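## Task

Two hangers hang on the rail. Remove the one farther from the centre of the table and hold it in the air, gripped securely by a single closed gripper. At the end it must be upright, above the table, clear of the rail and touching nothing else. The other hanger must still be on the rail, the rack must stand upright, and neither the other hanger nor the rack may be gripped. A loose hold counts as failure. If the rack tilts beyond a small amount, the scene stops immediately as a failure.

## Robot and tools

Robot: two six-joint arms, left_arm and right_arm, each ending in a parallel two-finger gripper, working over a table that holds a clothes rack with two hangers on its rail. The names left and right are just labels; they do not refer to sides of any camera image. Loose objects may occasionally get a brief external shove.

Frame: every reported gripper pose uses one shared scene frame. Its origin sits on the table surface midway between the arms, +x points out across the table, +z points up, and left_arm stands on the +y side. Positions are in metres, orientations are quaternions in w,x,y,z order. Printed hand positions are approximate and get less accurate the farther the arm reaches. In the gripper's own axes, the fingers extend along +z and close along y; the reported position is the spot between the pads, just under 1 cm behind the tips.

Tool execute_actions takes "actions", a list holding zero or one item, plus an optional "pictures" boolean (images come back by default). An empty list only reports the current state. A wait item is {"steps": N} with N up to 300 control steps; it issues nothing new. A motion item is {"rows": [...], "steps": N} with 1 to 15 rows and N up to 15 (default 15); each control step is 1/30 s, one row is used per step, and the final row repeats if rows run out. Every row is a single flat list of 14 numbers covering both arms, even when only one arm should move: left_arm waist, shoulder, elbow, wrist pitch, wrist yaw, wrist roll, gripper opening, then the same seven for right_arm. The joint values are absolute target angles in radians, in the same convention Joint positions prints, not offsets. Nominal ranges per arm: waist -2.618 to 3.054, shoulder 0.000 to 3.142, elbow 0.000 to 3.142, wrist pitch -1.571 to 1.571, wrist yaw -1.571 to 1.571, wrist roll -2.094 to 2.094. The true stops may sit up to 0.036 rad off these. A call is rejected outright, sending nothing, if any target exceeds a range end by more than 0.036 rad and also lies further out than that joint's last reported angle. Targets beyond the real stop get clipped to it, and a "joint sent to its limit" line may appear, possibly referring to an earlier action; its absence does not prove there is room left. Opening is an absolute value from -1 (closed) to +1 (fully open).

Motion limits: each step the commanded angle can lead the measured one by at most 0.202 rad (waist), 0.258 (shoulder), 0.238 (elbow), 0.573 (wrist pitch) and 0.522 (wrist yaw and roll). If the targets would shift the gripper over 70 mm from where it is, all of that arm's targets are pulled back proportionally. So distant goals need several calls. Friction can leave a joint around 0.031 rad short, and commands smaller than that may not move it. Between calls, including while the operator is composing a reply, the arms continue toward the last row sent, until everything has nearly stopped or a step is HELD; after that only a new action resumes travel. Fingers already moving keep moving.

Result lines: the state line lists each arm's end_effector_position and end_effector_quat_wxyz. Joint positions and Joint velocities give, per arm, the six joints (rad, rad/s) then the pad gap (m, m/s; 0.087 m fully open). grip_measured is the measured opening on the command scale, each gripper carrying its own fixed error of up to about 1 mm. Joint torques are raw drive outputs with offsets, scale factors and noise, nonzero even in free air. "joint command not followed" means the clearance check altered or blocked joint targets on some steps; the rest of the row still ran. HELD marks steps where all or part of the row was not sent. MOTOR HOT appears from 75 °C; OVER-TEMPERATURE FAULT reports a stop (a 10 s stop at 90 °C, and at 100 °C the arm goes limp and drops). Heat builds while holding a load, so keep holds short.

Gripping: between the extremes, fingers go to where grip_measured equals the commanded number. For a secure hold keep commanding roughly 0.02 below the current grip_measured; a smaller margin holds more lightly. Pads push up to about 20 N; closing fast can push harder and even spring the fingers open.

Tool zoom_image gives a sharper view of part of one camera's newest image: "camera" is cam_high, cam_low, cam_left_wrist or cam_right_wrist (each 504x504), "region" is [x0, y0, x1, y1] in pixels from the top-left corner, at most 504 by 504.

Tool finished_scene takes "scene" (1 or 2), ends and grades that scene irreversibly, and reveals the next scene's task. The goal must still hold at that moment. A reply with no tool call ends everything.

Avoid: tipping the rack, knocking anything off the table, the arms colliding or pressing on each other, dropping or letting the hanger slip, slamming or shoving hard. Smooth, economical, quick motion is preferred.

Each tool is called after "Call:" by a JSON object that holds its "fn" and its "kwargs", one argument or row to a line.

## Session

Call:
{"fn": "execute_actions", "kwargs": {
  "actions": []
}}

Scene clock: 0.00 s of 4000.00 s.
left_arm: end_effector_position=(+0.3953, +0.3403, +0.3564) grip_measured=+0.993 end_effector_quat_wxyz=(+0.704, +0.017, +0.709, -0.025) | right_arm: end_effector_position=(+0.3485, -0.3653, +0.3695) grip_measured=+1.000 end_effector_quat_wxyz=(+0.709, +0.066, +0.699, -0.073)
Joint positions: left_arm=[-0.014  1.057  1.042  0.008 -0.001 -0.012  0.087] | right_arm=[ 0.017  1.035  1.064 -0.013  0.009 -0.008  0.087]
Joint velocities: left_arm=[ 0.002  0.007 -0.002 -0.051 -0.095  0.007 -0.   ] | right_arm=[-0.007  0.022  0.002  0.037  0.066  0.066  0.   ]
Joint torques (N m, as the arm reports them, + toward a larger angle): no reading

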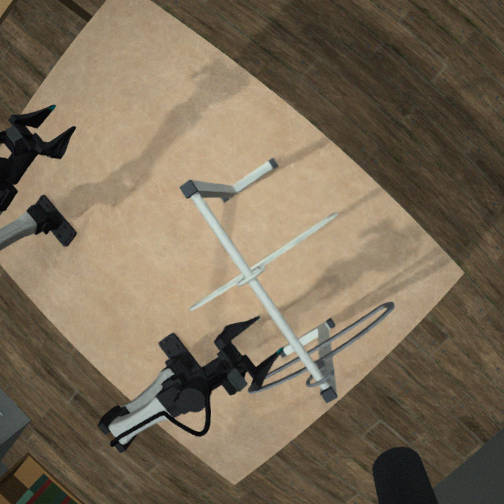

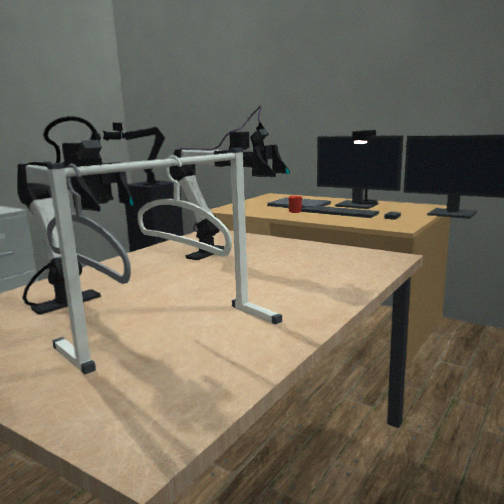

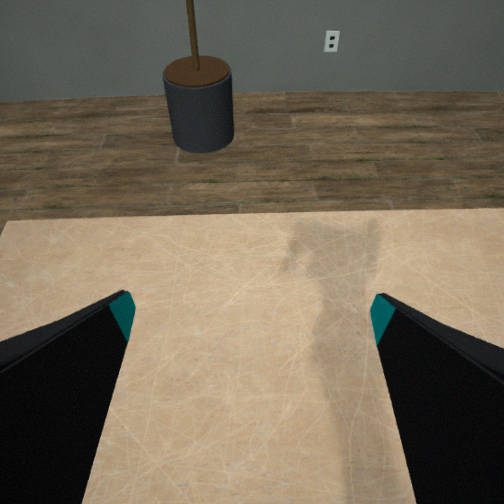

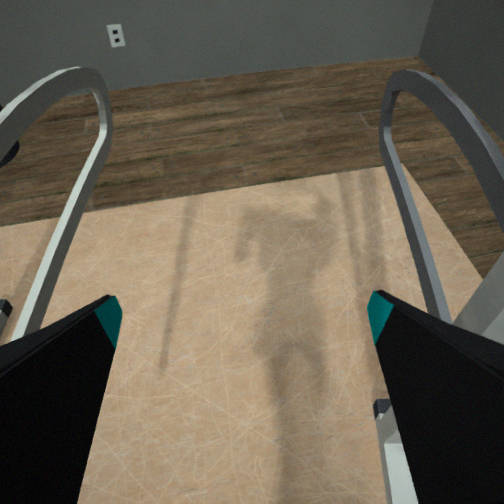

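Call:
{"fn": "zoom_image", "kwargs": {
  "camera": "cam_high",
  "region": [200, 270, 420, 430]
}}

Call:
{"fn": "zoom_image", "kwargs": {
  "camera": "cam_low",
  "region": [0, 110, 260, 390]
}}

Region (200, 270, 420, 430) of cam_high's 504x504 image, scaled by 2.291, with more detail than that image has; it fills the top 367 rows of this view, and the rest is white.

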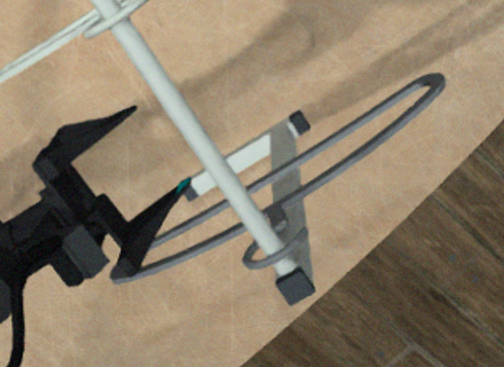

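Region (0, 110, 260, 390) of cam_low's 504x504 image, scaled by 1.800, with more detail than that image has; it fills the left 468 columns of this view, and the rest is white.

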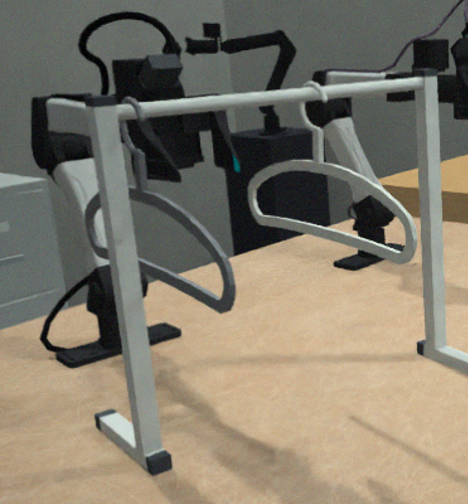

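Call:
{"fn": "zoom_image", "kwargs": {
  "camera": "cam_high",
  "region": [280, 340, 360, 410]
}}

Call:
{"fn": "zoom_image", "kwargs": {
  "camera": "cam_low",
  "region": [30, 140, 210, 250]
}}

Region (280, 340, 360, 410) of cam_high's 504x504 image, scaled by 6.300, with more detail than that image has; it fills the top 441 rows of this view, and the rest is white.

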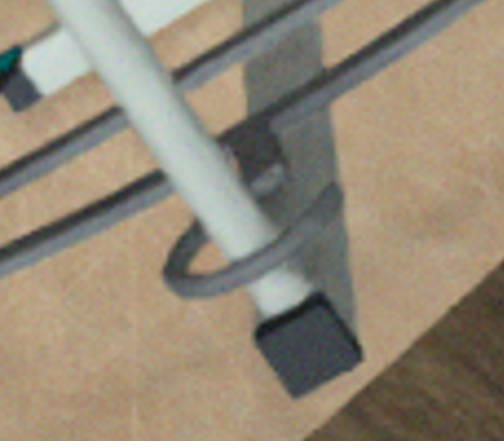

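Region (30, 140, 210, 250) of cam_low's 504x504 image, scaled by 2.800, with more detail than that image has.

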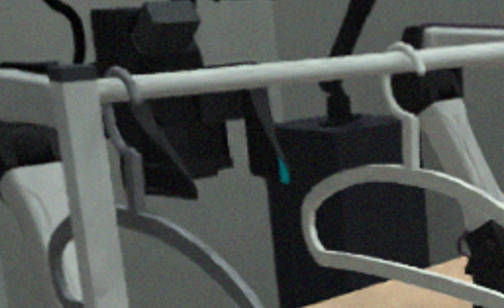

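Call:
{"fn": "execute_actions", "kwargs": {
  "actions": [
    {"rows":[[-0.014,1.057,1.042,0.008,0,-0.012,1,0.017,1.04,1.08,-0.03,0,0,1],[-0.014,1.057,1.042,0.008,0,-0.012,1,0.017,1.045,1.1,-0.055,0,0,1],[-0.014,1.057,1.042,0.008,0,-0.012,1,0.017,1.05,1.125,-0.085,-0.01,0,1],[-0.014,1.057,1.042,0.008,0,-0.012,1,0.017,1.056,1.15,-0.12,-0.02,-0.01,1],[-0.014,1.057,1.042,0.008,0,-0.012,1,0.017,1.062,1.177,-0.155,-0.03,-0.015,1],[-0.014,1.057,1.042,0.008,0,-0.012,1,0.017,1.068,1.204,-0.19,-0.04,-0.02,1],[-0.014,1.057,1.042,0.008,0,-0.012,1,0.017,1.074,1.231,-0.225,-0.055,-0.025,1],[-0.014,1.057,1.042,0.008,0,-0.012,1,0.01,1.08,1.258,-0.26,-0.07,-0.03,1],[-0.014,1.057,1.042,0.008,0,-0.012,1,0.0,1.087,1.285,-0.295,-0.085,-0.035,1],[-0.014,1.057,1.042,0.008,0,-0.012,1,-0.012,1.094,1.312,-0.33,-0.1,-0.04,1],[-0.014,1.057,1.042,0.008,0,-0.012,1,-0.027,1.101,1.339,-0.365,-0.115,-0.046,1],[-0.014,1.057,1.042,0.008,0,-0.012,1,-0.045,1.108,1.366,-0.4,-0.13,-0.052,1],[-0.014,1.057,1.042,0.008,0,-0.012,1,-0.065,1.115,1.393,-0.435,-0.145,-0.058,1],[-0.014,1.057,1.042,0.008,0,-0.012,1,-0.087,1.122,1.42,-0.47,-0.16,-0.064,1],[-0.014,1.057,1.042,0.008,0,-0.012,1,-0.11,1.129,1.447,-0.505,-0.175,-0.07,1]],"steps":15}
  ],
  "pictures": false
}}

Call:
{"fn": "execute_actions", "kwargs": {
  "actions": [
    {"rows":[[-0.014,1.057,1.042,0.008,0,-0.012,1,-0.135,1.136,1.474,-0.54,-0.19,-0.076,1],[-0.014,1.057,1.042,0.008,0,-0.012,1,-0.16,1.143,1.501,-0.575,-0.205,-0.082,1],[-0.014,1.057,1.042,0.008,0,-0.012,1,-0.185,1.15,1.528,-0.61,-0.22,-0.088,1],[-0.014,1.057,1.042,0.008,0,-0.012,1,-0.21,1.157,1.555,-0.645,-0.235,-0.094,1],[-0.014,1.057,1.042,0.008,0,-0.012,1,-0.235,1.164,1.582,-0.68,-0.25,-0.1,1],[-0.014,1.057,1.042,0.008,0,-0.012,1,-0.26,1.171,1.609,-0.715,-0.265,-0.106,1],[-0.014,1.057,1.042,0.008,0,-0.012,1,-0.285,1.178,1.636,-0.75,-0.28,-0.112,1],[-0.014,1.057,1.042,0.008,0,-0.012,1,-0.31,1.185,1.663,-0.785,-0.295,-0.118,1],[-0.014,1.057,1.042,0.008,0,-0.012,1,-0.335,1.192,1.69,-0.82,-0.31,-0.124,1],[-0.014,1.057,1.042,0.008,0,-0.012,1,-0.36,1.199,1.717,-0.855,-0.325,-0.13,1],[-0.014,1.057,1.042,0.008,0,-0.012,1,-0.383,1.205,1.744,-0.885,-0.34,-0.135,1],[-0.014,1.057,1.042,0.008,0,-0.012,1,-0.403,1.211,1.77,-0.91,-0.35,-0.14,1],[-0.014,1.057,1.042,0.008,0,-0.012,1,-0.42,1.216,1.793,-0.93,-0.36,-0.145,1],[-0.014,1.057,1.042,0.008,0,-0.012,1,-0.435,1.22,1.812,-0.945,-0.365,-0.145,1],[-0.014,1.057,1.042,0.008,0,-0.012,1,-0.447,1.222,1.825,-0.955,-0.365,-0.145,1]],"steps":15}
  ],
  "pictures": false
}}

Call:
{"fn": "execute_actions", "kwargs": {
  "actions": [
    {"steps":15}
  ]
}}

Scene clock: 58.13 s of 4000.00 s.
left_arm: end_effector_position=(+0.3953, +0.3403, +0.3564) grip_measured=+0.993 end_effector_quat_wxyz=(+0.704, +0.017, +0.709, -0.025) | right_arm: end_effector_position=(+0.3307, -0.3719, +0.4221) grip_measured=+1.000 end_effector_quat_wxyz=(+0.685, +0.043, +0.724, -0.066)
Joint positions: left_arm=[-0.014  1.057  1.042  0.008 -0.001 -0.012  0.087] | right_arm=[-0.066  1.094  1.389 -0.347 -0.115 -0.044  0.087]
Joint velocities: left_arm=[-0.017 -0.002  0.007 -0.007  0.022  0.007 -0.001] | right_arm=[-0.603  0.232  0.755 -0.974 -0.418 -0.168  0.   ]
Joint torques (N m, as the arm reports them, + toward a larger angle): left_arm=[-0.43 -2.76  8.11  2.08  0.02 -0.05] | right_arm=[-0.28 -0.81  7.37  1.73  0.   -0.07]
Steps of this call (steps 1 to 90: nothing new was sent; then 54.63 s passed at rest; steps 91 to 105: all 15 steps of this action). Readings (joint positions):
91: left_arm=[-0.014 1.057 1.042 0.008 -0.001 -0.012] | right_arm=[0.017 1.035 1.064 -0.013 0.009 -0.007]
92: left_arm=[-0.014 1.057 1.042 0.008 -0.001 -0.012] | right_arm=[0.017 1.035 1.066 -0.019 0.008 -0.007]
94: left_arm=[-0.014 1.057 1.042 0.008 -0.001 -0.012] | right_arm=[0.017 1.036 1.088 -0.051 0.003 -0.006]
98: left_arm=[-0.014 1.057 1.042 0.008 -0.001 -0.012] | right_arm=[0.017 1.054 1.192 -0.141 -0.024 -0.013]
105: the state above

Scene clock: 58.63 s of 4000.00 s.
left_arm: end_effector_position=(+0.3953, +0.3403, +0.3564) grip_measured=+0.993 end_effector_quat_wxyz=(+0.704, +0.017, +0.709, -0.025) | right_arm: end_effector_position=(+0.2656, -0.4382, +0.4412) grip_measured=+1.000 end_effector_quat_wxyz=(+0.606, +0.099, +0.783, -0.102)
Joint positions: left_arm=[-0.014  1.057  1.042  0.008 -0.001 -0.012  0.087] | right_arm=[-0.418  1.198  1.778 -0.841 -0.318 -0.125  0.087]
Joint velocities: left_arm=[ 0.002 -0.007 -0.002  0.022 -0.007 -0.081  0.001] | right_arm=[-0.418  0.09   0.554 -0.623 -0.315 -0.081  0.   ]
Joint torques (N m, as the arm reports them, + toward a larger angle): left_arm=[-0.39 -2.71  8.11  2.09  0.02 -0.05] | right_arm=[-0.03 -0.98  6.51  1.68 -0.14 -0.06]
Steps of this call (steps 1 to 15: all 15 steps of this action). Readings (joint positions):
1: left_arm=[-0.014 1.057 1.042 0.008 -0.001 -0.012] | right_arm=[-0.089 1.102 1.415 -0.380 -0.129 -0.049]
2: left_arm=[-0.014 1.057 1.042 0.008 -0.001 -0.012] | right_arm=[-0.112 1.109 1.442 -0.414 -0.142 -0.055]
4: left_arm=[-0.014 1.057 1.042 0.008 -0.001 -0.012] | right_arm=[-0.162 1.126 1.494 -0.483 -0.170 -0.066]
8: left_arm=[-0.014 1.057 1.042 0.008 -0.001 -0.012] | right_arm=[-0.263 1.156 1.600 -0.624 -0.228 -0.089]
15: the state above

Scene clock: 59.13 s of 4000.00 s.
left_arm: end_effector_position=(+0.3953, +0.3403, +0.3564) grip_measured=+0.993 end_effector_quat_wxyz=(+0.704, +0.017, +0.709, -0.025) | right_arm: end_effector_position=(+0.2545, -0.4310, +0.4333) grip_measured=+1.000 end_effector_quat_wxyz=(+0.586, +0.099, +0.800, -0.085)
Joint positions: left_arm=[-0.014  1.057  1.042  0.008 -0.001 -0.012  0.087] | right_arm=[-0.439  1.199  1.81  -0.937 -0.357 -0.139  0.087]
Joint velocities: left_arm=[ 0.002  0.002 -0.002 -0.022 -0.051  0.051  0.001] | right_arm=[-0.012  0.002 -0.002 -0.007  0.007 -0.066  0.   ]
Joint torques (N m, as the arm reports them, + toward a larger angle): left_arm=[-0.42 -2.75  8.11  2.08  0.03 -0.06] | right_arm=[-0.37 -0.36  6.45  1.68 -0.18 -0.07]
Steps of this call (steps 1 to 15: the robot went on to your last target). Readings (joint positions):
1: left_arm=[-0.014 1.057 1.042 0.008 -0.001 -0.012] | right_arm=[-0.429 1.199 1.793 -0.859 -0.325 -0.127]
2: left_arm=[-0.014 1.057 1.042 0.008 -0.001 -0.012] | right_arm=[-0.436 1.199 1.802 -0.873 -0.331 -0.130]
4: left_arm=[-0.014 1.057 1.042 0.008 -0.001 -0.012] | right_arm=[-0.439 1.199 1.810 -0.892 -0.340 -0.134]
8: left_arm=[-0.014 1.057 1.042 0.008 -0.001 -0.012] | right_arm=[-0.439 1.199 1.810 -0.922 -0.352 -0.137]
15: the state above

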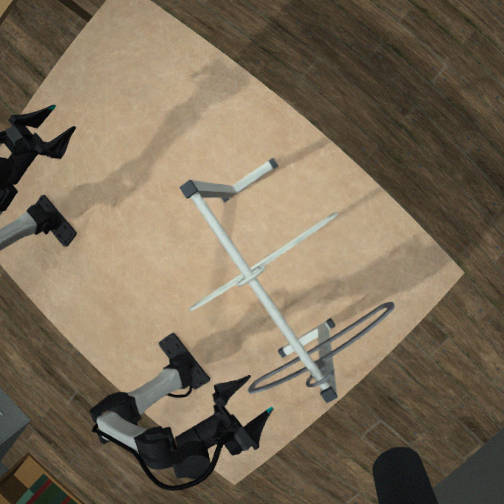

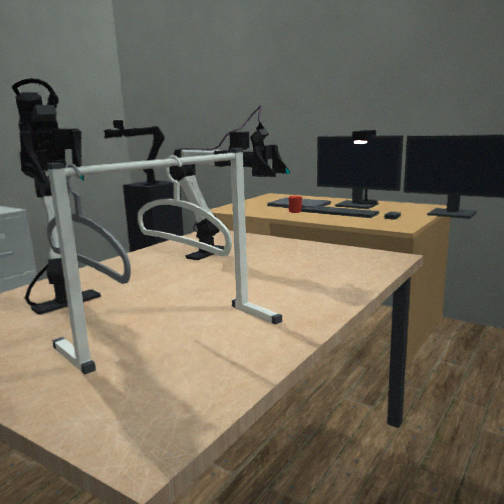

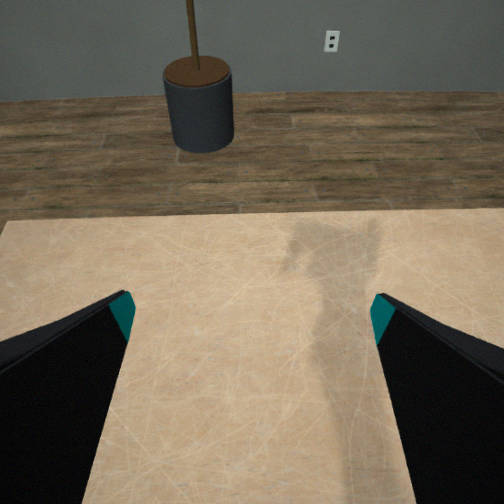

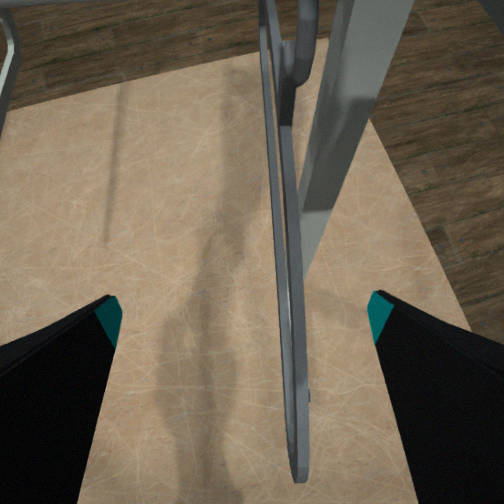

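Call:
{"fn": "execute_actions", "kwargs": {
  "actions": [
    {"rows":[[-0.014,1.057,1.042,0.008,0,-0.012,1,-0.447,1.225,1.835,-0.95,-0.365,-0.145,1],[-0.014,1.057,1.042,0.008,0,-0.012,1,-0.447,1.24,1.845,-0.945,-0.365,-0.145,1],[-0.014,1.057,1.042,0.008,0,-0.012,1,-0.447,1.258,1.857,-0.94,-0.365,-0.145,1],[-0.014,1.057,1.042,0.008,0,-0.012,1,-0.447,1.277,1.869,-0.936,-0.365,-0.145,1],[-0.014,1.057,1.042,0.008,0,-0.012,1,-0.447,1.297,1.881,-0.932,-0.365,-0.145,1],[-0.014,1.057,1.042,0.008,0,-0.012,1,-0.447,1.317,1.894,-0.928,-0.365,-0.145,1],[-0.014,1.057,1.042,0.008,0,-0.012,1,-0.447,1.337,1.907,-0.924,-0.365,-0.145,1],[-0.014,1.057,1.042,0.008,0,-0.012,1,-0.447,1.357,1.92,-0.92,-0.365,-0.145,1],[-0.014,1.057,1.042,0.008,0,-0.012,1,-0.447,1.377,1.933,-0.916,-0.365,-0.145,1],[-0.014,1.057,1.042,0.008,0,-0.012,1,-0.447,1.397,1.946,-0.912,-0.365,-0.145,1],[-0.014,1.057,1.042,0.008,0,-0.012,1,-0.447,1.417,1.959,-0.908,-0.365,-0.145,1],[-0.014,1.057,1.042,0.008,0,-0.012,1,-0.447,1.436,1.972,-0.904,-0.365,-0.145,1],[-0.014,1.057,1.042,0.008,0,-0.012,1,-0.447,1.453,1.984,-0.9,-0.365,-0.145,1],[-0.014,1.057,1.042,0.008,0,-0.012,1,-0.447,1.466,1.994,-0.897,-0.365,-0.145,1],[-0.014,1.057,1.042,0.008,0,-0.012,1,-0.447,1.475,2.0,-0.895,-0.365,-0.145,1]],"steps":15}
  ],
  "pictures": false
}}

Call:
{"fn": "execute_actions", "kwargs": {
  "actions": [
    {"steps":15}
  ]
}}

Scene clock: 70.67 s of 4000.00 s.
left_arm: end_effector_position=(+0.3953, +0.3403, +0.3564) grip_measured=+0.993 end_effector_quat_wxyz=(+0.704, +0.017, +0.709, -0.025) | right_arm: end_effector_position=(+0.3102, -0.4721, +0.4176) grip_measured=+1.000 end_effector_quat_wxyz=(+0.559, +0.108, +0.819, -0.069)
Joint positions: left_arm=[-0.014  1.057  1.042  0.008 -0.001 -0.012  0.087] | right_arm=[-0.439  1.443  1.963 -0.921 -0.361 -0.14   0.087]
Joint velocities: left_arm=[ 0.012  0.002  0.007 -0.037 -0.022  0.007 -0.002] | right_arm=[-0.007  0.481  0.208  0.051 -0.022 -0.022  0.   ]
Joint torques (N m, as the arm reports them, + toward a larger angle): left_arm=[-0.42 -2.73  8.15  2.09  0.02 -0.05] | right_arm=[-0.37 -4.53  7.35  1.92 -0.13 -0.09]
Steps of this call (steps 1 to 15: the robot went on to your last target; steps 16 to 90: nothing new was sent; then 8.03 s passed at rest; steps 91 to 105: all 15 steps of this action). Readings (joint positions):
91: left_arm=[-0.014 1.057 1.042 0.008 -0.001 -0.012] | right_arm=[-0.439 1.199 1.810 -0.940 -0.359 -0.140]
92: left_arm=[-0.014 1.057 1.042 0.008 -0.001 -0.012] | right_arm=[-0.439 1.202 1.814 -0.941 -0.359 -0.140]
94: left_arm=[-0.014 1.057 1.042 0.008 -0.001 -0.012] | right_arm=[-0.439 1.220 1.835 -0.941 -0.360 -0.140]
98: left_arm=[-0.014 1.057 1.042 0.008 -0.001 -0.012] | right_arm=[-0.439 1.291 1.888 -0.937 -0.361 -0.140]
105: the state above

Scene clock: 71.17 s of 4000.00 s.
left_arm: end_effector_position=(+0.3953, +0.3403, +0.3564) grip_measured=+0.993 end_effector_quat_wxyz=(+0.704, +0.017, +0.709, -0.025) | right_arm: end_effector_position=(+0.3180, -0.4779, +0.4160) grip_measured=+1.000 end_effector_quat_wxyz=(+0.559, +0.108, +0.819, -0.069)
Joint positions: left_arm=[-0.014  1.057  1.042  0.008 -0.001 -0.012  0.087] | right_arm=[-0.439  1.473  1.981 -0.911 -0.361 -0.14   0.087]
Joint velocities: left_arm=[ 0.017 -0.002 -0.007  0.037  0.022  0.007 -0.   ] | right_arm=[-0.007  0.007  0.002 -0.037 -0.007 -0.051  0.   ]
Joint torques (N m, as the arm reports them, + toward a larger angle): left_arm=[-0.43 -2.74  8.09  2.08  0.02 -0.06] | right_arm=[-0.38 -4.73  7.04  1.95 -0.15 -0.08]
Steps of this call (steps 1 to 15: the robot went on to your last target). Readings (joint positions):
1: left_arm=[-0.014 1.057 1.042 0.008 -0.001 -0.012] | right_arm=[-0.439 1.457 1.969 -0.918 -0.361 -0.140]
2: left_arm=[-0.014 1.057 1.042 0.008 -0.001 -0.012] | right_arm=[-0.439 1.466 1.970 -0.917 -0.361 -0.140]
4: left_arm=[-0.014 1.057 1.042 0.008 -0.001 -0.012] | right_arm=[-0.439 1.473 1.970 -0.917 -0.361 -0.140]
8: left_arm=[-0.014 1.057 1.042 0.008 -0.001 -0.012] | right_arm=[-0.439 1.473 1.978 -0.914 -0.361 -0.140]
15: the state above

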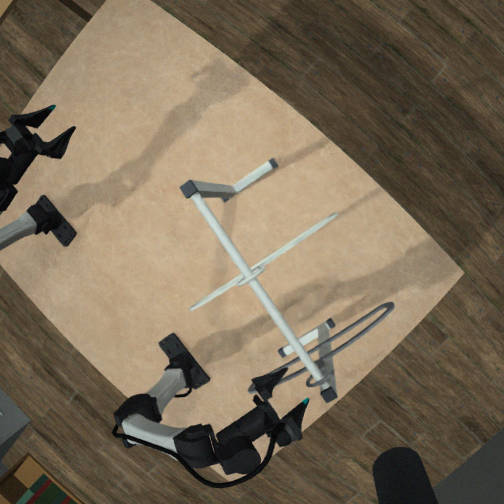

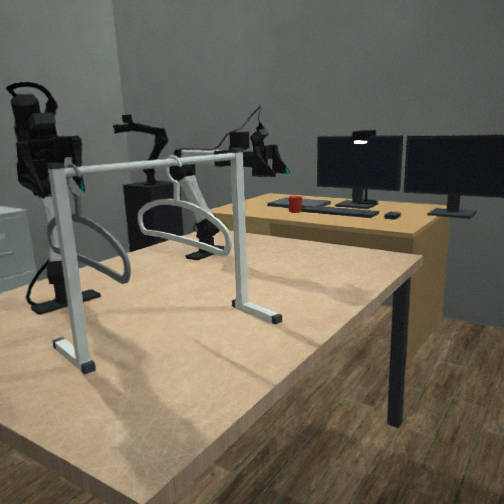

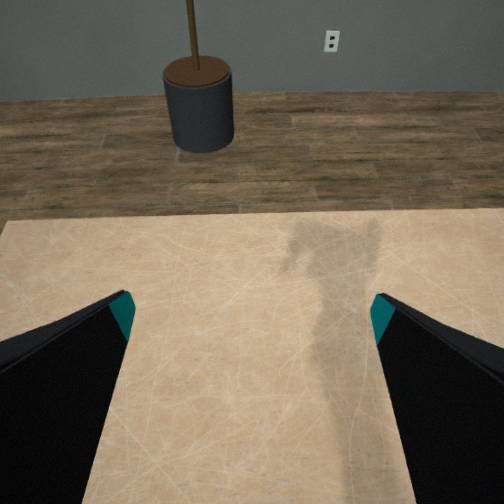

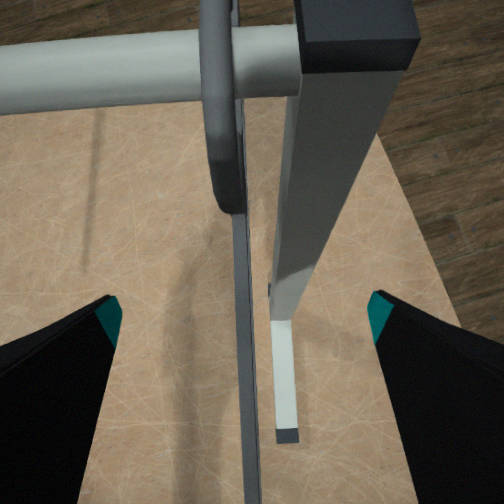

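Call:
{"fn": "zoom_image", "kwargs": {
  "camera": "cam_high",
  "region": [230, 330, 370, 450]
}}

Call:
{"fn": "zoom_image", "kwargs": {
  "camera": "cam_low",
  "region": [0, 130, 150, 260]
}}

Region (230, 330, 370, 450) of cam_high's 504x504 image, scaled by 3.600, with more detail than that image has; it fills the top 432 rows of this view, and the rest is white.

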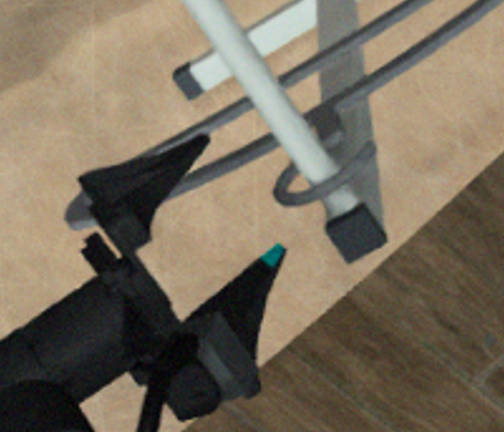

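Region (0, 130, 150, 260) of cam_low's 504x504 image, scaled by 3.360, with more detail than that image has; it fills the top 437 rows of this view, and the rest is white.

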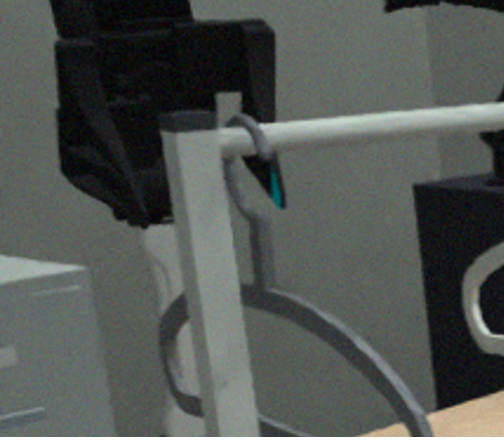

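Call:
{"fn": "execute_actions", "kwargs": {
  "actions": [
    {"rows":[[-0.014,1.057,1.042,0.008,0,-0.012,1,-0.43,1.49,2.01,-0.893,-0.365,-0.145,1],[-0.014,1.057,1.042,0.008,0,-0.012,1,-0.425,1.505,2.022,-0.89,-0.365,-0.145,1],[-0.014,1.057,1.042,0.008,0,-0.012,1,-0.42,1.52,2.036,-0.887,-0.365,-0.145,1],[-0.014,1.057,1.042,0.008,0,-0.012,1,-0.416,1.535,2.05,-0.884,-0.365,-0.145,1],[-0.014,1.057,1.042,0.008,0,-0.012,1,-0.412,1.55,2.064,-0.881,-0.365,-0.145,1],[-0.014,1.057,1.042,0.008,0,-0.012,1,-0.408,1.565,2.078,-0.878,-0.365,-0.145,1],[-0.014,1.057,1.042,0.008,0,-0.012,1,-0.405,1.576,2.09,-0.876,-0.365,-0.145,1],[-0.014,1.057,1.042,0.008,0,-0.012,1,-0.405,1.582,2.097,-0.875,-0.365,-0.145,1]],"steps":15}
  ],
  "pictures": false
}}

Call:
{"fn": "execute_actions", "kwargs": {
  "actions": [
    {"steps":10}
  ]
}}

Call:
{"fn": "zoom_image", "kwargs": {
  "camera": "cam_high",
  "region": [230, 330, 370, 450]
}}

Scene clock: 88.00 s of 4000.00 s.
left_arm: end_effector_position=(+0.3953, +0.3403, +0.3564) grip_measured=+0.993 end_effector_quat_wxyz=(+0.704, +0.017, +0.709, -0.025) | right_arm: end_effector_position=(+0.3462, -0.4852, +0.4205) grip_measured=+1.000 end_effector_quat_wxyz=(+0.566, +0.095, +0.816, -0.065)
Joint positions: left_arm=[-0.014  1.057  1.042  0.008 -0.001 -0.012  0.087] | right_arm=[-0.412  1.57   2.076 -0.889 -0.361 -0.14   0.087]
Joint velocities: left_arm=[-0.007 -0.007  0.007  0.037 -0.051 -0.022  0.001] | right_arm=[-0.012 -0.012  0.007 -0.007  0.022  0.022  0.   ]
Joint torques (N m, as the arm reports them, + toward a larger angle): left_arm=[-0.41 -2.73  8.12  2.08  0.02 -0.05] | right_arm=[ 0.68 -5.07  7.33  1.96 -0.15 -0.08]
Steps of this call (steps 1 to 15: the robot went on to your last target; steps 16 to 90: nothing new was sent; then 13.33 s passed at rest; steps 91 to 105: all 15 steps of this action). Readings (joint positions):
91: left_arm=[-0.014 1.057 1.042 0.008 -0.001 -0.012] | right_arm=[-0.439 1.473 1.981 -0.911 -0.361 -0.140]
92: left_arm=[-0.014 1.057 1.042 0.008 -0.001 -0.012] | right_arm=[-0.438 1.475 1.985 -0.911 -0.361 -0.140]
94: left_arm=[-0.014 1.057 1.042 0.008 -0.001 -0.012] | right_arm=[-0.432 1.489 2.010 -0.909 -0.361 -0.140]
98: left_arm=[-0.014 1.057 1.042 0.008 -0.001 -0.012] | right_arm=[-0.415 1.539 2.066 -0.895 -0.361 -0.140]
105: the state above

Scene clock: 88.33 s of 4000.00 s.
left_arm: end_effector_position=(+0.3953, +0.3403, +0.3564) grip_measured=+0.993 end_effector_quat_wxyz=(+0.704, +0.017, +0.709, -0.025) | right_arm: end_effector_position=(+0.3462, -0.4852, +0.4206) grip_measured=+1.000 end_effector_quat_wxyz=(+0.566, +0.095, +0.816, -0.065)
Joint positions: left_arm=[-0.014  1.057  1.042  0.008 -0.001 -0.012  0.087] | right_arm=[-0.412  1.57   2.076 -0.889 -0.361 -0.14   0.087]
Joint velocities: left_arm=[-0.017 -0.012 -0.002 -0.022  0.037 -0.037  0.001] | right_arm=[ 0.007 -0.007 -0.022 -0.022  0.037  0.007  0.   ]
Joint torques (N m, as the arm reports them, + toward a larger angle): left_arm=[-0.43 -2.72  8.09  2.08  0.03 -0.06] | right_arm=[ 0.73 -4.91  7.3   1.95 -0.14 -0.08]
Steps of this call (steps 1 to 10: the robot went on to your last target). Readings (joint positions):
1: left_arm=[-0.014 1.057 1.042 0.008 -0.001 -0.012] | right_arm=[-0.412 1.570 2.076 -0.889 -0.361 -0.140]
2: left_arm=[-0.014 1.057 1.042 0.008 -0.001 -0.012] | right_arm=[-0.412 1.570 2.076 -0.889 -0.361 -0.140]
4: left_arm=[-0.014 1.057 1.042 0.008 -0.001 -0.012] | right_arm=[-0.412 1.570 2.076 -0.889 -0.361 -0.140]
8: left_arm=[-0.014 1.057 1.042 0.008 -0.001 -0.012] | right_arm=[-0.412 1.570 2.076 -0.889 -0.361 -0.140]
10: the state above

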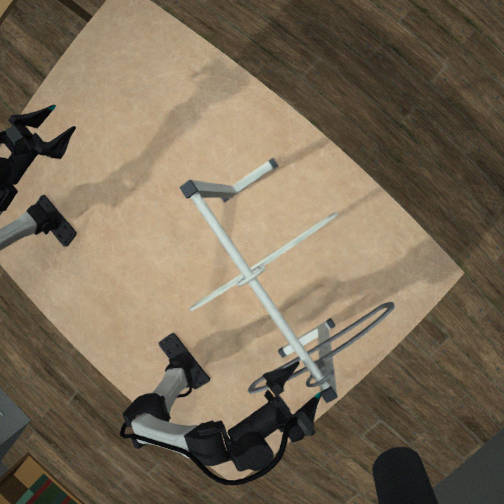

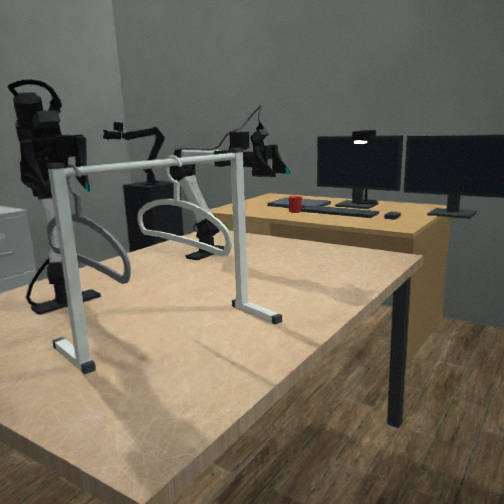

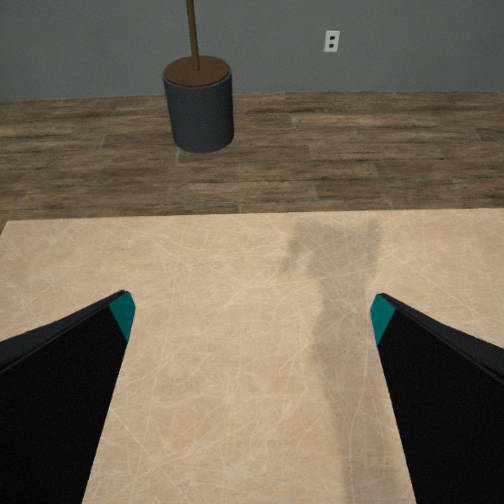

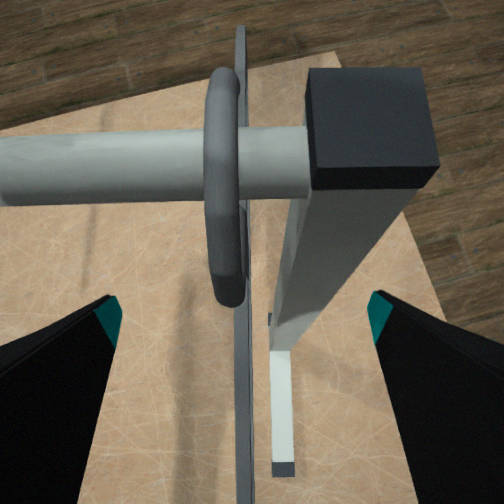

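Region (230, 330, 370, 450) of cam_high's 504x504 image, scaled by 3.600, with more detail than that image has; it fills the top 432 rows of this view, and the rest is white.

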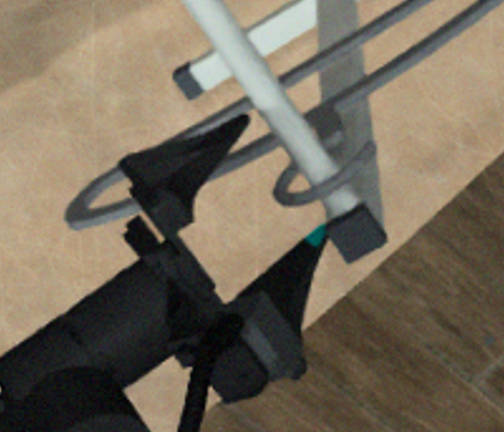

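Call:
{"fn": "execute_actions", "kwargs": {
  "actions": [
    {"rows":[[-0.014,1.057,1.042,0.008,0,-0.012,1,-0.405,1.555,2.05,-0.87,-0.365,-0.145,1],[-0.014,1.057,1.042,0.008,0,-0.012,1,-0.405,1.549,2.03,-0.856,-0.365,-0.145,1],[-0.014,1.057,1.042,0.008,0,-0.012,1,-0.405,1.543,2.008,-0.841,-0.365,-0.145,1],[-0.014,1.057,1.042,0.008,0,-0.012,1,-0.405,1.537,1.986,-0.825,-0.365,-0.145,1],[-0.014,1.057,1.042,0.008,0,-0.012,1,-0.405,1.531,1.964,-0.809,-0.365,-0.145,1],[-0.014,1.057,1.042,0.008,0,-0.012,1,-0.405,1.525,1.942,-0.793,-0.365,-0.145,1],[-0.014,1.057,1.042,0.008,0,-0.012,1,-0.405,1.519,1.92,-0.777,-0.365,-0.145,1],[-0.014,1.057,1.042,0.008,0,-0.012,1,-0.405,1.513,1.898,-0.761,-0.365,-0.145,1],[-0.014,1.057,1.042,0.008,0,-0.012,1,-0.405,1.507,1.876,-0.745,-0.365,-0.145,1],[-0.014,1.057,1.042,0.008,0,-0.012,1,-0.405,1.501,1.854,-0.729,-0.365,-0.145,1],[-0.014,1.057,1.042,0.008,0,-0.012,1,-0.405,1.496,1.835,-0.715,-0.365,-0.145,1],[-0.014,1.057,1.042,0.008,0,-0.012,1,-0.405,1.492,1.82,-0.704,-0.365,-0.145,1],[-0.014,1.057,1.042,0.008,0,-0.012,1,-0.405,1.49,1.811,-0.697,-0.365,-0.145,1]],"steps":15}
  ],
  "pictures": false
}}

Call:
{"fn": "execute_actions", "kwargs": {
  "actions": [
    {"steps":12}
  ]
}}

Call:
{"fn": "zoom_image", "kwargs": {
  "camera": "cam_high",
  "region": [230, 330, 370, 450]
}}

Call:
{"fn": "zoom_image", "kwargs": {
  "camera": "cam_low",
  "region": [0, 130, 150, 260]
}}

Scene clock: 103.47 s of 4000.00 s.
left_arm: end_effector_position=(+0.3953, +0.3403, +0.3564) grip_measured=+0.993 end_effector_quat_wxyz=(+0.704, +0.017, +0.709, -0.025) | right_arm: end_effector_position=(+0.3527, -0.4898, +0.3708) grip_measured=+1.000 end_effector_quat_wxyz=(+0.547, +0.102, +0.829, -0.054)
Joint positions: left_arm=[-0.014  1.057  1.042  0.008 -0.001 -0.012  0.087] | right_arm=[-0.412  1.517  1.831 -0.752 -0.361 -0.14   0.087]
Joint velocities: left_arm=[ 0.002 -0.012 -0.007 -0.022  0.037  0.037 -0.   ] | right_arm=[ 0.007  0.007 -0.159  0.183 -0.095 -0.066  0.   ]
Joint torques (N m, as the arm reports them, + toward a larger angle): left_arm=[-0.43 -2.74  8.11  2.09  0.01 -0.05] | right_arm=[ 0.73 -7.83  5.9   2.04 -0.14 -0.08]
Steps of this call (steps 1 to 15: the robot went on to your last target; steps 16 to 90: nothing new was sent; then 11.63 s passed at rest; steps 91 to 105: all 15 steps of this action). Readings (joint positions):
91: left_arm=[-0.014 1.057 1.042 0.008 -0.001 -0.012] | right_arm=[-0.412 1.570 2.076 -0.889 -0.361 -0.140]
92: left_arm=[-0.014 1.057 1.042 0.008 -0.001 -0.012] | right_arm=[-0.412 1.569 2.071 -0.884 -0.361 -0.140]
94: left_arm=[-0.014 1.057 1.042 0.008 -0.001 -0.012] | right_arm=[-0.412 1.559 2.042 -0.866 -0.361 -0.140]
98: left_arm=[-0.014 1.057 1.042 0.008 -0.001 -0.012] | right_arm=[-0.412 1.537 1.956 -0.824 -0.361 -0.140]
105: the state above

Scene clock: 103.87 s of 4000.00 s.
left_arm: end_effector_position=(+0.3953, +0.3403, +0.3564) grip_measured=+0.993 end_effector_quat_wxyz=(+0.704, +0.017, +0.709, -0.025) | right_arm: end_effector_position=(+0.3548, -0.4913, +0.3796) grip_measured=+1.000 end_effector_quat_wxyz=(+0.561, +0.097, +0.819, -0.062)
Joint positions: left_arm=[-0.014  1.057  1.042  0.008 -0.001 -0.012  0.087] | right_arm=[-0.412  1.508  1.826 -0.715 -0.361 -0.14   0.087]
Joint velocities: left_arm=[-0.007  0.002  0.002  0.022  0.022 -0.022  0.001] | right_arm=[-0.007  0.007 -0.002 -0.022 -0.037 -0.081  0.   ]
Joint torques (N m, as the arm reports them, + toward a larger angle): left_arm=[-0.42 -2.74  8.12  2.09  0.02 -0.05] | right_arm=[ 0.73 -7.15  5.58  1.91 -0.15 -0.08]
Steps of this call (steps 1 to 12: the robot went on to your last target). Readings (joint positions):
1: left_arm=[-0.014 1.057 1.042 0.008 -0.001 -0.012] | right_arm=[-0.412 1.517 1.828 -0.746 -0.361 -0.140]
2: left_arm=[-0.014 1.057 1.042 0.008 -0.001 -0.012] | right_arm=[-0.412 1.517 1.826 -0.742 -0.361 -0.140]
4: left_arm=[-0.014 1.057 1.042 0.008 -0.001 -0.012] | right_arm=[-0.412 1.516 1.826 -0.732 -0.361 -0.140]
8: left_arm=[-0.014 1.057 1.042 0.008 -0.001 -0.012] | right_arm=[-0.412 1.511 1.826 -0.720 -0.361 -0.140]
12: the state above

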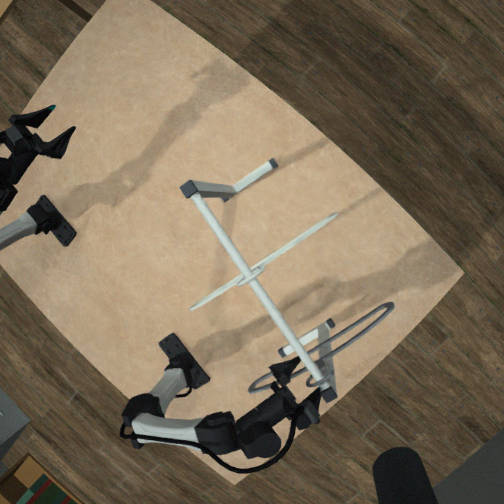

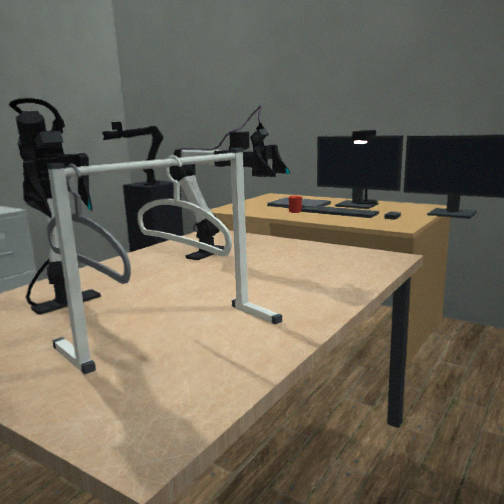

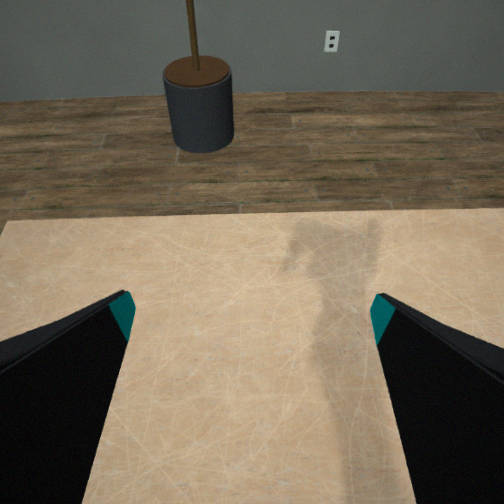

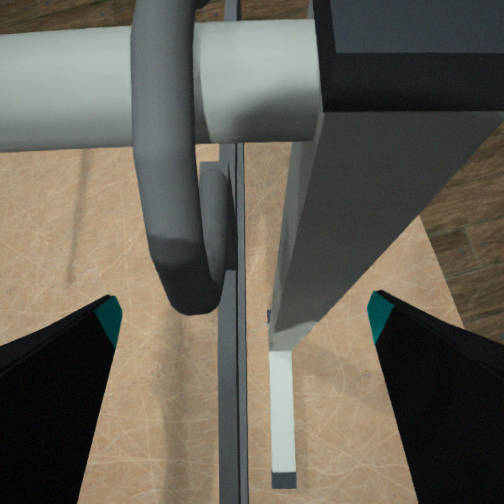

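Region (230, 330, 370, 450) of cam_high's 504x504 image, scaled by 3.600, with more detail than that image has; it fills the top 432 rows of this view, and the rest is white.

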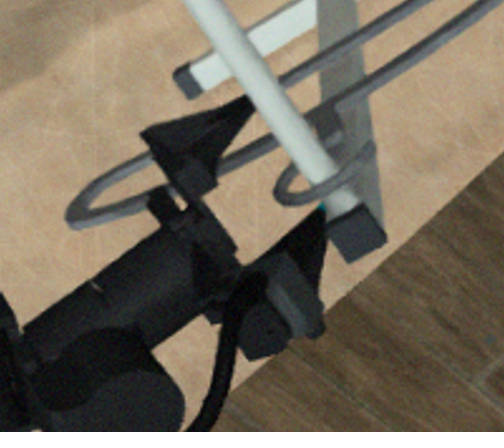

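Region (0, 130, 150, 260) of cam_low's 504x504 image, scaled by 3.360, with more detail than that image has; it fills the top 437 rows of this view, and the rest is white.

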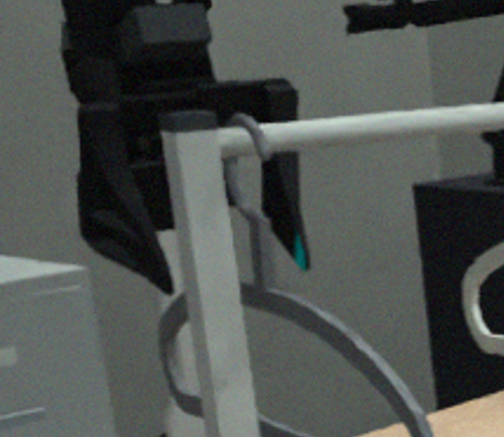

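Call:
{"fn": "execute_actions", "kwargs": {
  "actions": [
    {"rows":[[-0.014,1.057,1.042,0.008,0,-0.012,1,-0.405,1.49,1.811,-0.697,-0.365,-0.145,0.85],[-0.014,1.057,1.042,0.008,0,-0.012,1,-0.405,1.49,1.811,-0.697,-0.365,-0.145,0.7],[-0.014,1.057,1.042,0.008,0,-0.012,1,-0.405,1.49,1.811,-0.697,-0.365,-0.145,0.55],[-0.014,1.057,1.042,0.008,0,-0.012,1,-0.405,1.49,1.811,-0.697,-0.365,-0.145,0.4],[-0.014,1.057,1.042,0.008,0,-0.012,1,-0.405,1.49,1.811,-0.697,-0.365,-0.145,0.25],[-0.014,1.057,1.042,0.008,0,-0.012,1,-0.405,1.49,1.811,-0.697,-0.365,-0.145,0.1],[-0.014,1.057,1.042,0.008,0,-0.012,1,-0.405,1.49,1.811,-0.697,-0.365,-0.145,-0.05],[-0.014,1.057,1.042,0.008,0,-0.012,1,-0.405,1.49,1.811,-0.697,-0.365,-0.145,-0.2],[-0.014,1.057,1.042,0.008,0,-0.012,1,-0.405,1.49,1.811,-0.697,-0.365,-0.145,-0.33],[-0.014,1.057,1.042,0.008,0,-0.012,1,-0.405,1.49,1.811,-0.697,-0.365,-0.145,-0.44],[-0.014,1.057,1.042,0.008,0,-0.012,1,-0.405,1.49,1.811,-0.697,-0.365,-0.145,-0.53],[-0.014,1.057,1.042,0.008,0,-0.012,1,-0.405,1.49,1.811,-0.697,-0.365,-0.145,-0.6]],"steps":15}
  ]
}}

Scene clock: 112.63 s of 4000.00 s.
left_arm: end_effector_position=(+0.3953, +0.3403, +0.3564) grip_measured=+0.993 end_effector_quat_wxyz=(+0.704, +0.017, +0.709, -0.025) | right_arm: end_effector_position=(+0.3549, -0.4914, +0.3799) grip_measured=-0.599 end_effector_quat_wxyz=(+0.562, +0.096, +0.819, -0.063)
Joint positions: left_arm=[-0.014  1.057  1.042  0.008 -0.001 -0.012  0.087] | right_arm=[-0.412  1.508  1.826 -0.713 -0.361 -0.14   0.018]
Joint velocities: left_arm=[ 0.002  0.007  0.012  0.007  0.051 -0.051 -0.   ] | right_arm=[ 0.007 -0.002 -0.012  0.007 -0.081 -0.007 -0.001]
Joint torques (N m, as the arm reports them, + toward a larger angle): left_arm=[-0.39 -2.72  8.11  2.09  0.04 -0.06] | right_arm=[ 0.72 -7.12  5.57  1.96 -0.14 -0.08]
Steps of this call (steps 1 to 30: the robot went on to your last target; steps 31 to 100: nothing new was sent; then 4.93 s passed at rest; steps 101 to 115: all 15 steps of this action). Readings (joint positions):
101: left_arm=[-0.014 1.057 1.042 0.008 -0.001 -0.012] | right_arm=[-0.412 1.508 1.826 -0.713 -0.361 -0.140]
102: left_arm=[-0.014 1.057 1.042 0.008 -0.001 -0.012] | right_arm=[-0.412 1.508 1.826 -0.713 -0.361 -0.140]
104: left_arm=[-0.014 1.057 1.042 0.008 -0.001 -0.012] | right_arm=[-0.412 1.508 1.826 -0.713 -0.361 -0.140]
108: left_arm=[-0.014 1.057 1.042 0.008 -0.001 -0.012] | right_arm=[-0.412 1.508 1.826 -0.713 -0.361 -0.140]
115: the state above

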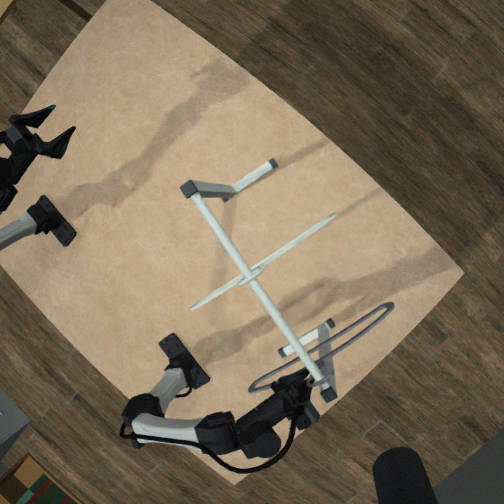

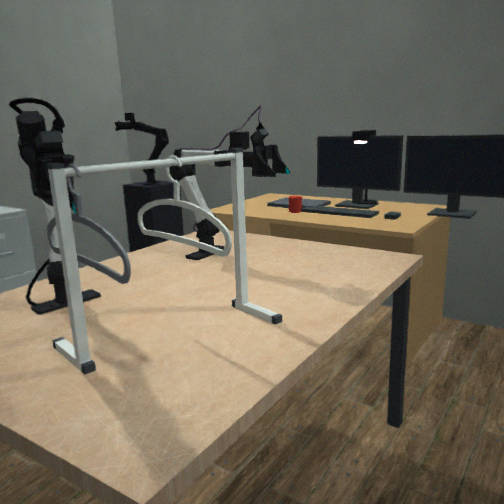

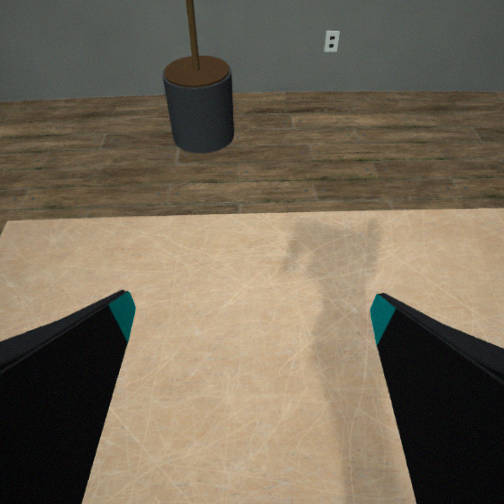

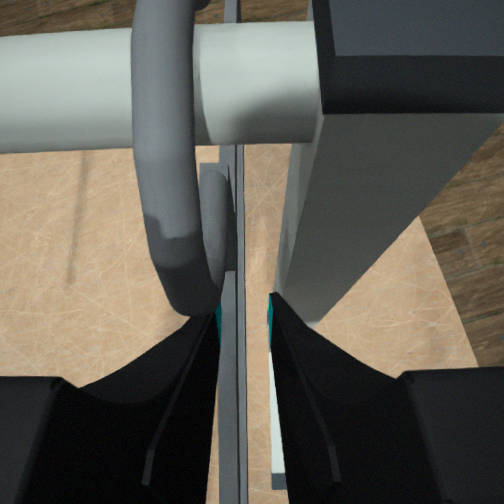

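Call:
{"fn": "execute_actions", "kwargs": {
  "actions": [
    {"rows":[[-0.014,1.057,1.042,0.008,0,-0.012,1,-0.405,1.49,1.811,-0.697,-0.365,-0.145,-0.65],[-0.014,1.057,1.042,0.008,0,-0.012,1,-0.405,1.49,1.811,-0.697,-0.365,-0.145,-0.69],[-0.014,1.057,1.042,0.008,0,-0.012,1,-0.405,1.49,1.811,-0.697,-0.365,-0.145,-0.73],[-0.014,1.057,1.042,0.008,0,-0.012,1,-0.405,1.49,1.811,-0.697,-0.365,-0.145,-0.76],[-0.014,1.057,1.042,0.008,0,-0.012,1,-0.405,1.49,1.811,-0.697,-0.365,-0.145,-0.79],[-0.014,1.057,1.042,0.008,0,-0.012,1,-0.405,1.49,1.811,-0.697,-0.365,-0.145,-0.81],[-0.014,1.057,1.042,0.008,0,-0.012,1,-0.405,1.49,1.811,-0.697,-0.365,-0.145,-0.83],[-0.014,1.057,1.042,0.008,0,-0.012,1,-0.405,1.49,1.811,-0.697,-0.365,-0.145,-0.85]],"steps":15}
  ]
}}

Scene clock: 127.80 s of 4000.00 s.
left_arm: end_effector_position=(+0.3953, +0.3403, +0.3564) grip_measured=+0.993 end_effector_quat_wxyz=(+0.704, +0.017, +0.709, -0.025) | right_arm: end_effector_position=(+0.3549, -0.4914, +0.3799) grip_measured=-0.850 end_effector_quat_wxyz=(+0.562, +0.096, +0.819, -0.063)
Joint positions: left_arm=[-0.014  1.057  1.042  0.008 -0.001 -0.012  0.087] | right_arm=[-0.412  1.508  1.826 -0.713 -0.361 -0.14   0.007]
Joint velocities: left_arm=[-0.007 -0.027  0.007  0.007 -0.007 -0.051  0.   ] | right_arm=[-0.017  0.002 -0.007 -0.022  0.037  0.037 -0.   ]
Joint torques (N m, as the arm reports them, + toward a larger angle): left_arm=[-0.42 -2.72  8.13  2.09  0.02 -0.05] | right_arm=[ 0.72 -7.12  5.58  1.96 -0.14 -0.08]
Steps of this call (steps 1 to 15: the robot went on to your last target; steps 16 to 90: nothing new was sent; then 11.67 s passed at rest; steps 91 to 105: all 15 steps of this action). Readings (joint positions):
91: left_arm=[-0.014 1.057 1.042 0.008 -0.001 -0.012] | right_arm=[-0.412 1.508 1.826 -0.713 -0.361 -0.140]
92: left_arm=[-0.014 1.057 1.042 0.008 -0.001 -0.012] | right_arm=[-0.412 1.508 1.826 -0.713 -0.361 -0.140]
94: left_arm=[-0.014 1.057 1.042 0.008 -0.001 -0.012] | right_arm=[-0.412 1.508 1.826 -0.713 -0.361 -0.140]
98: left_arm=[-0.014 1.057 1.042 0.008 -0.001 -0.012] | right_arm=[-0.412 1.508 1.826 -0.713 -0.361 -0.140]
105: the state above

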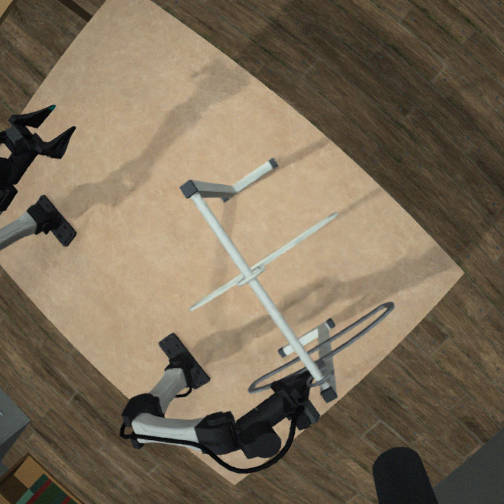

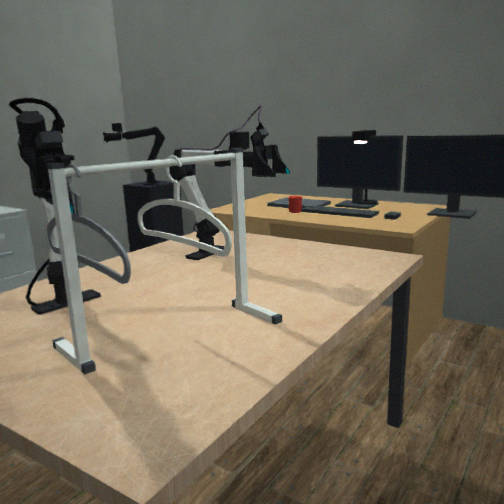

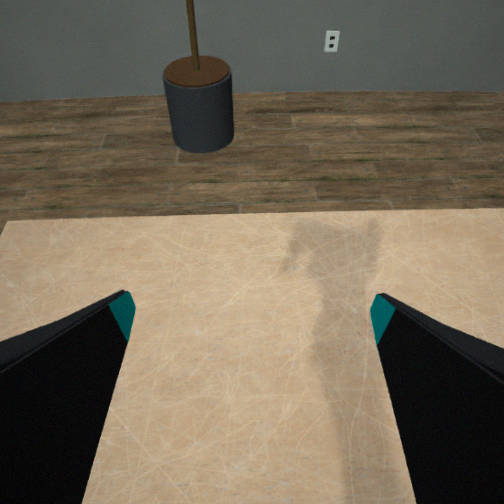

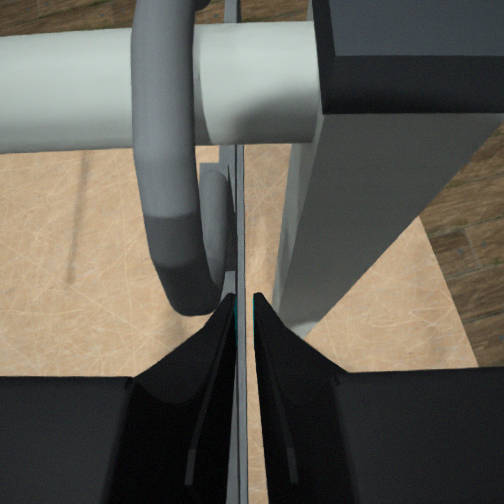

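Call:
{"fn": "zoom_image", "kwargs": {
  "camera": "cam_low",
  "region": [30, 150, 130, 240]
}}

Region (30, 150, 130, 240) of cam_low's 504x504 image, scaled by 5.040, with more detail than that image has; it fills the top 454 rows of this view, and the rest is white.

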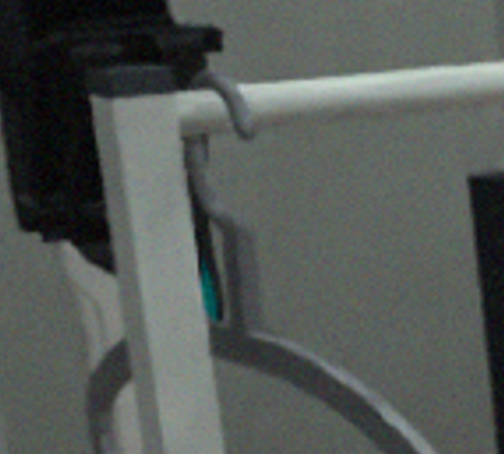

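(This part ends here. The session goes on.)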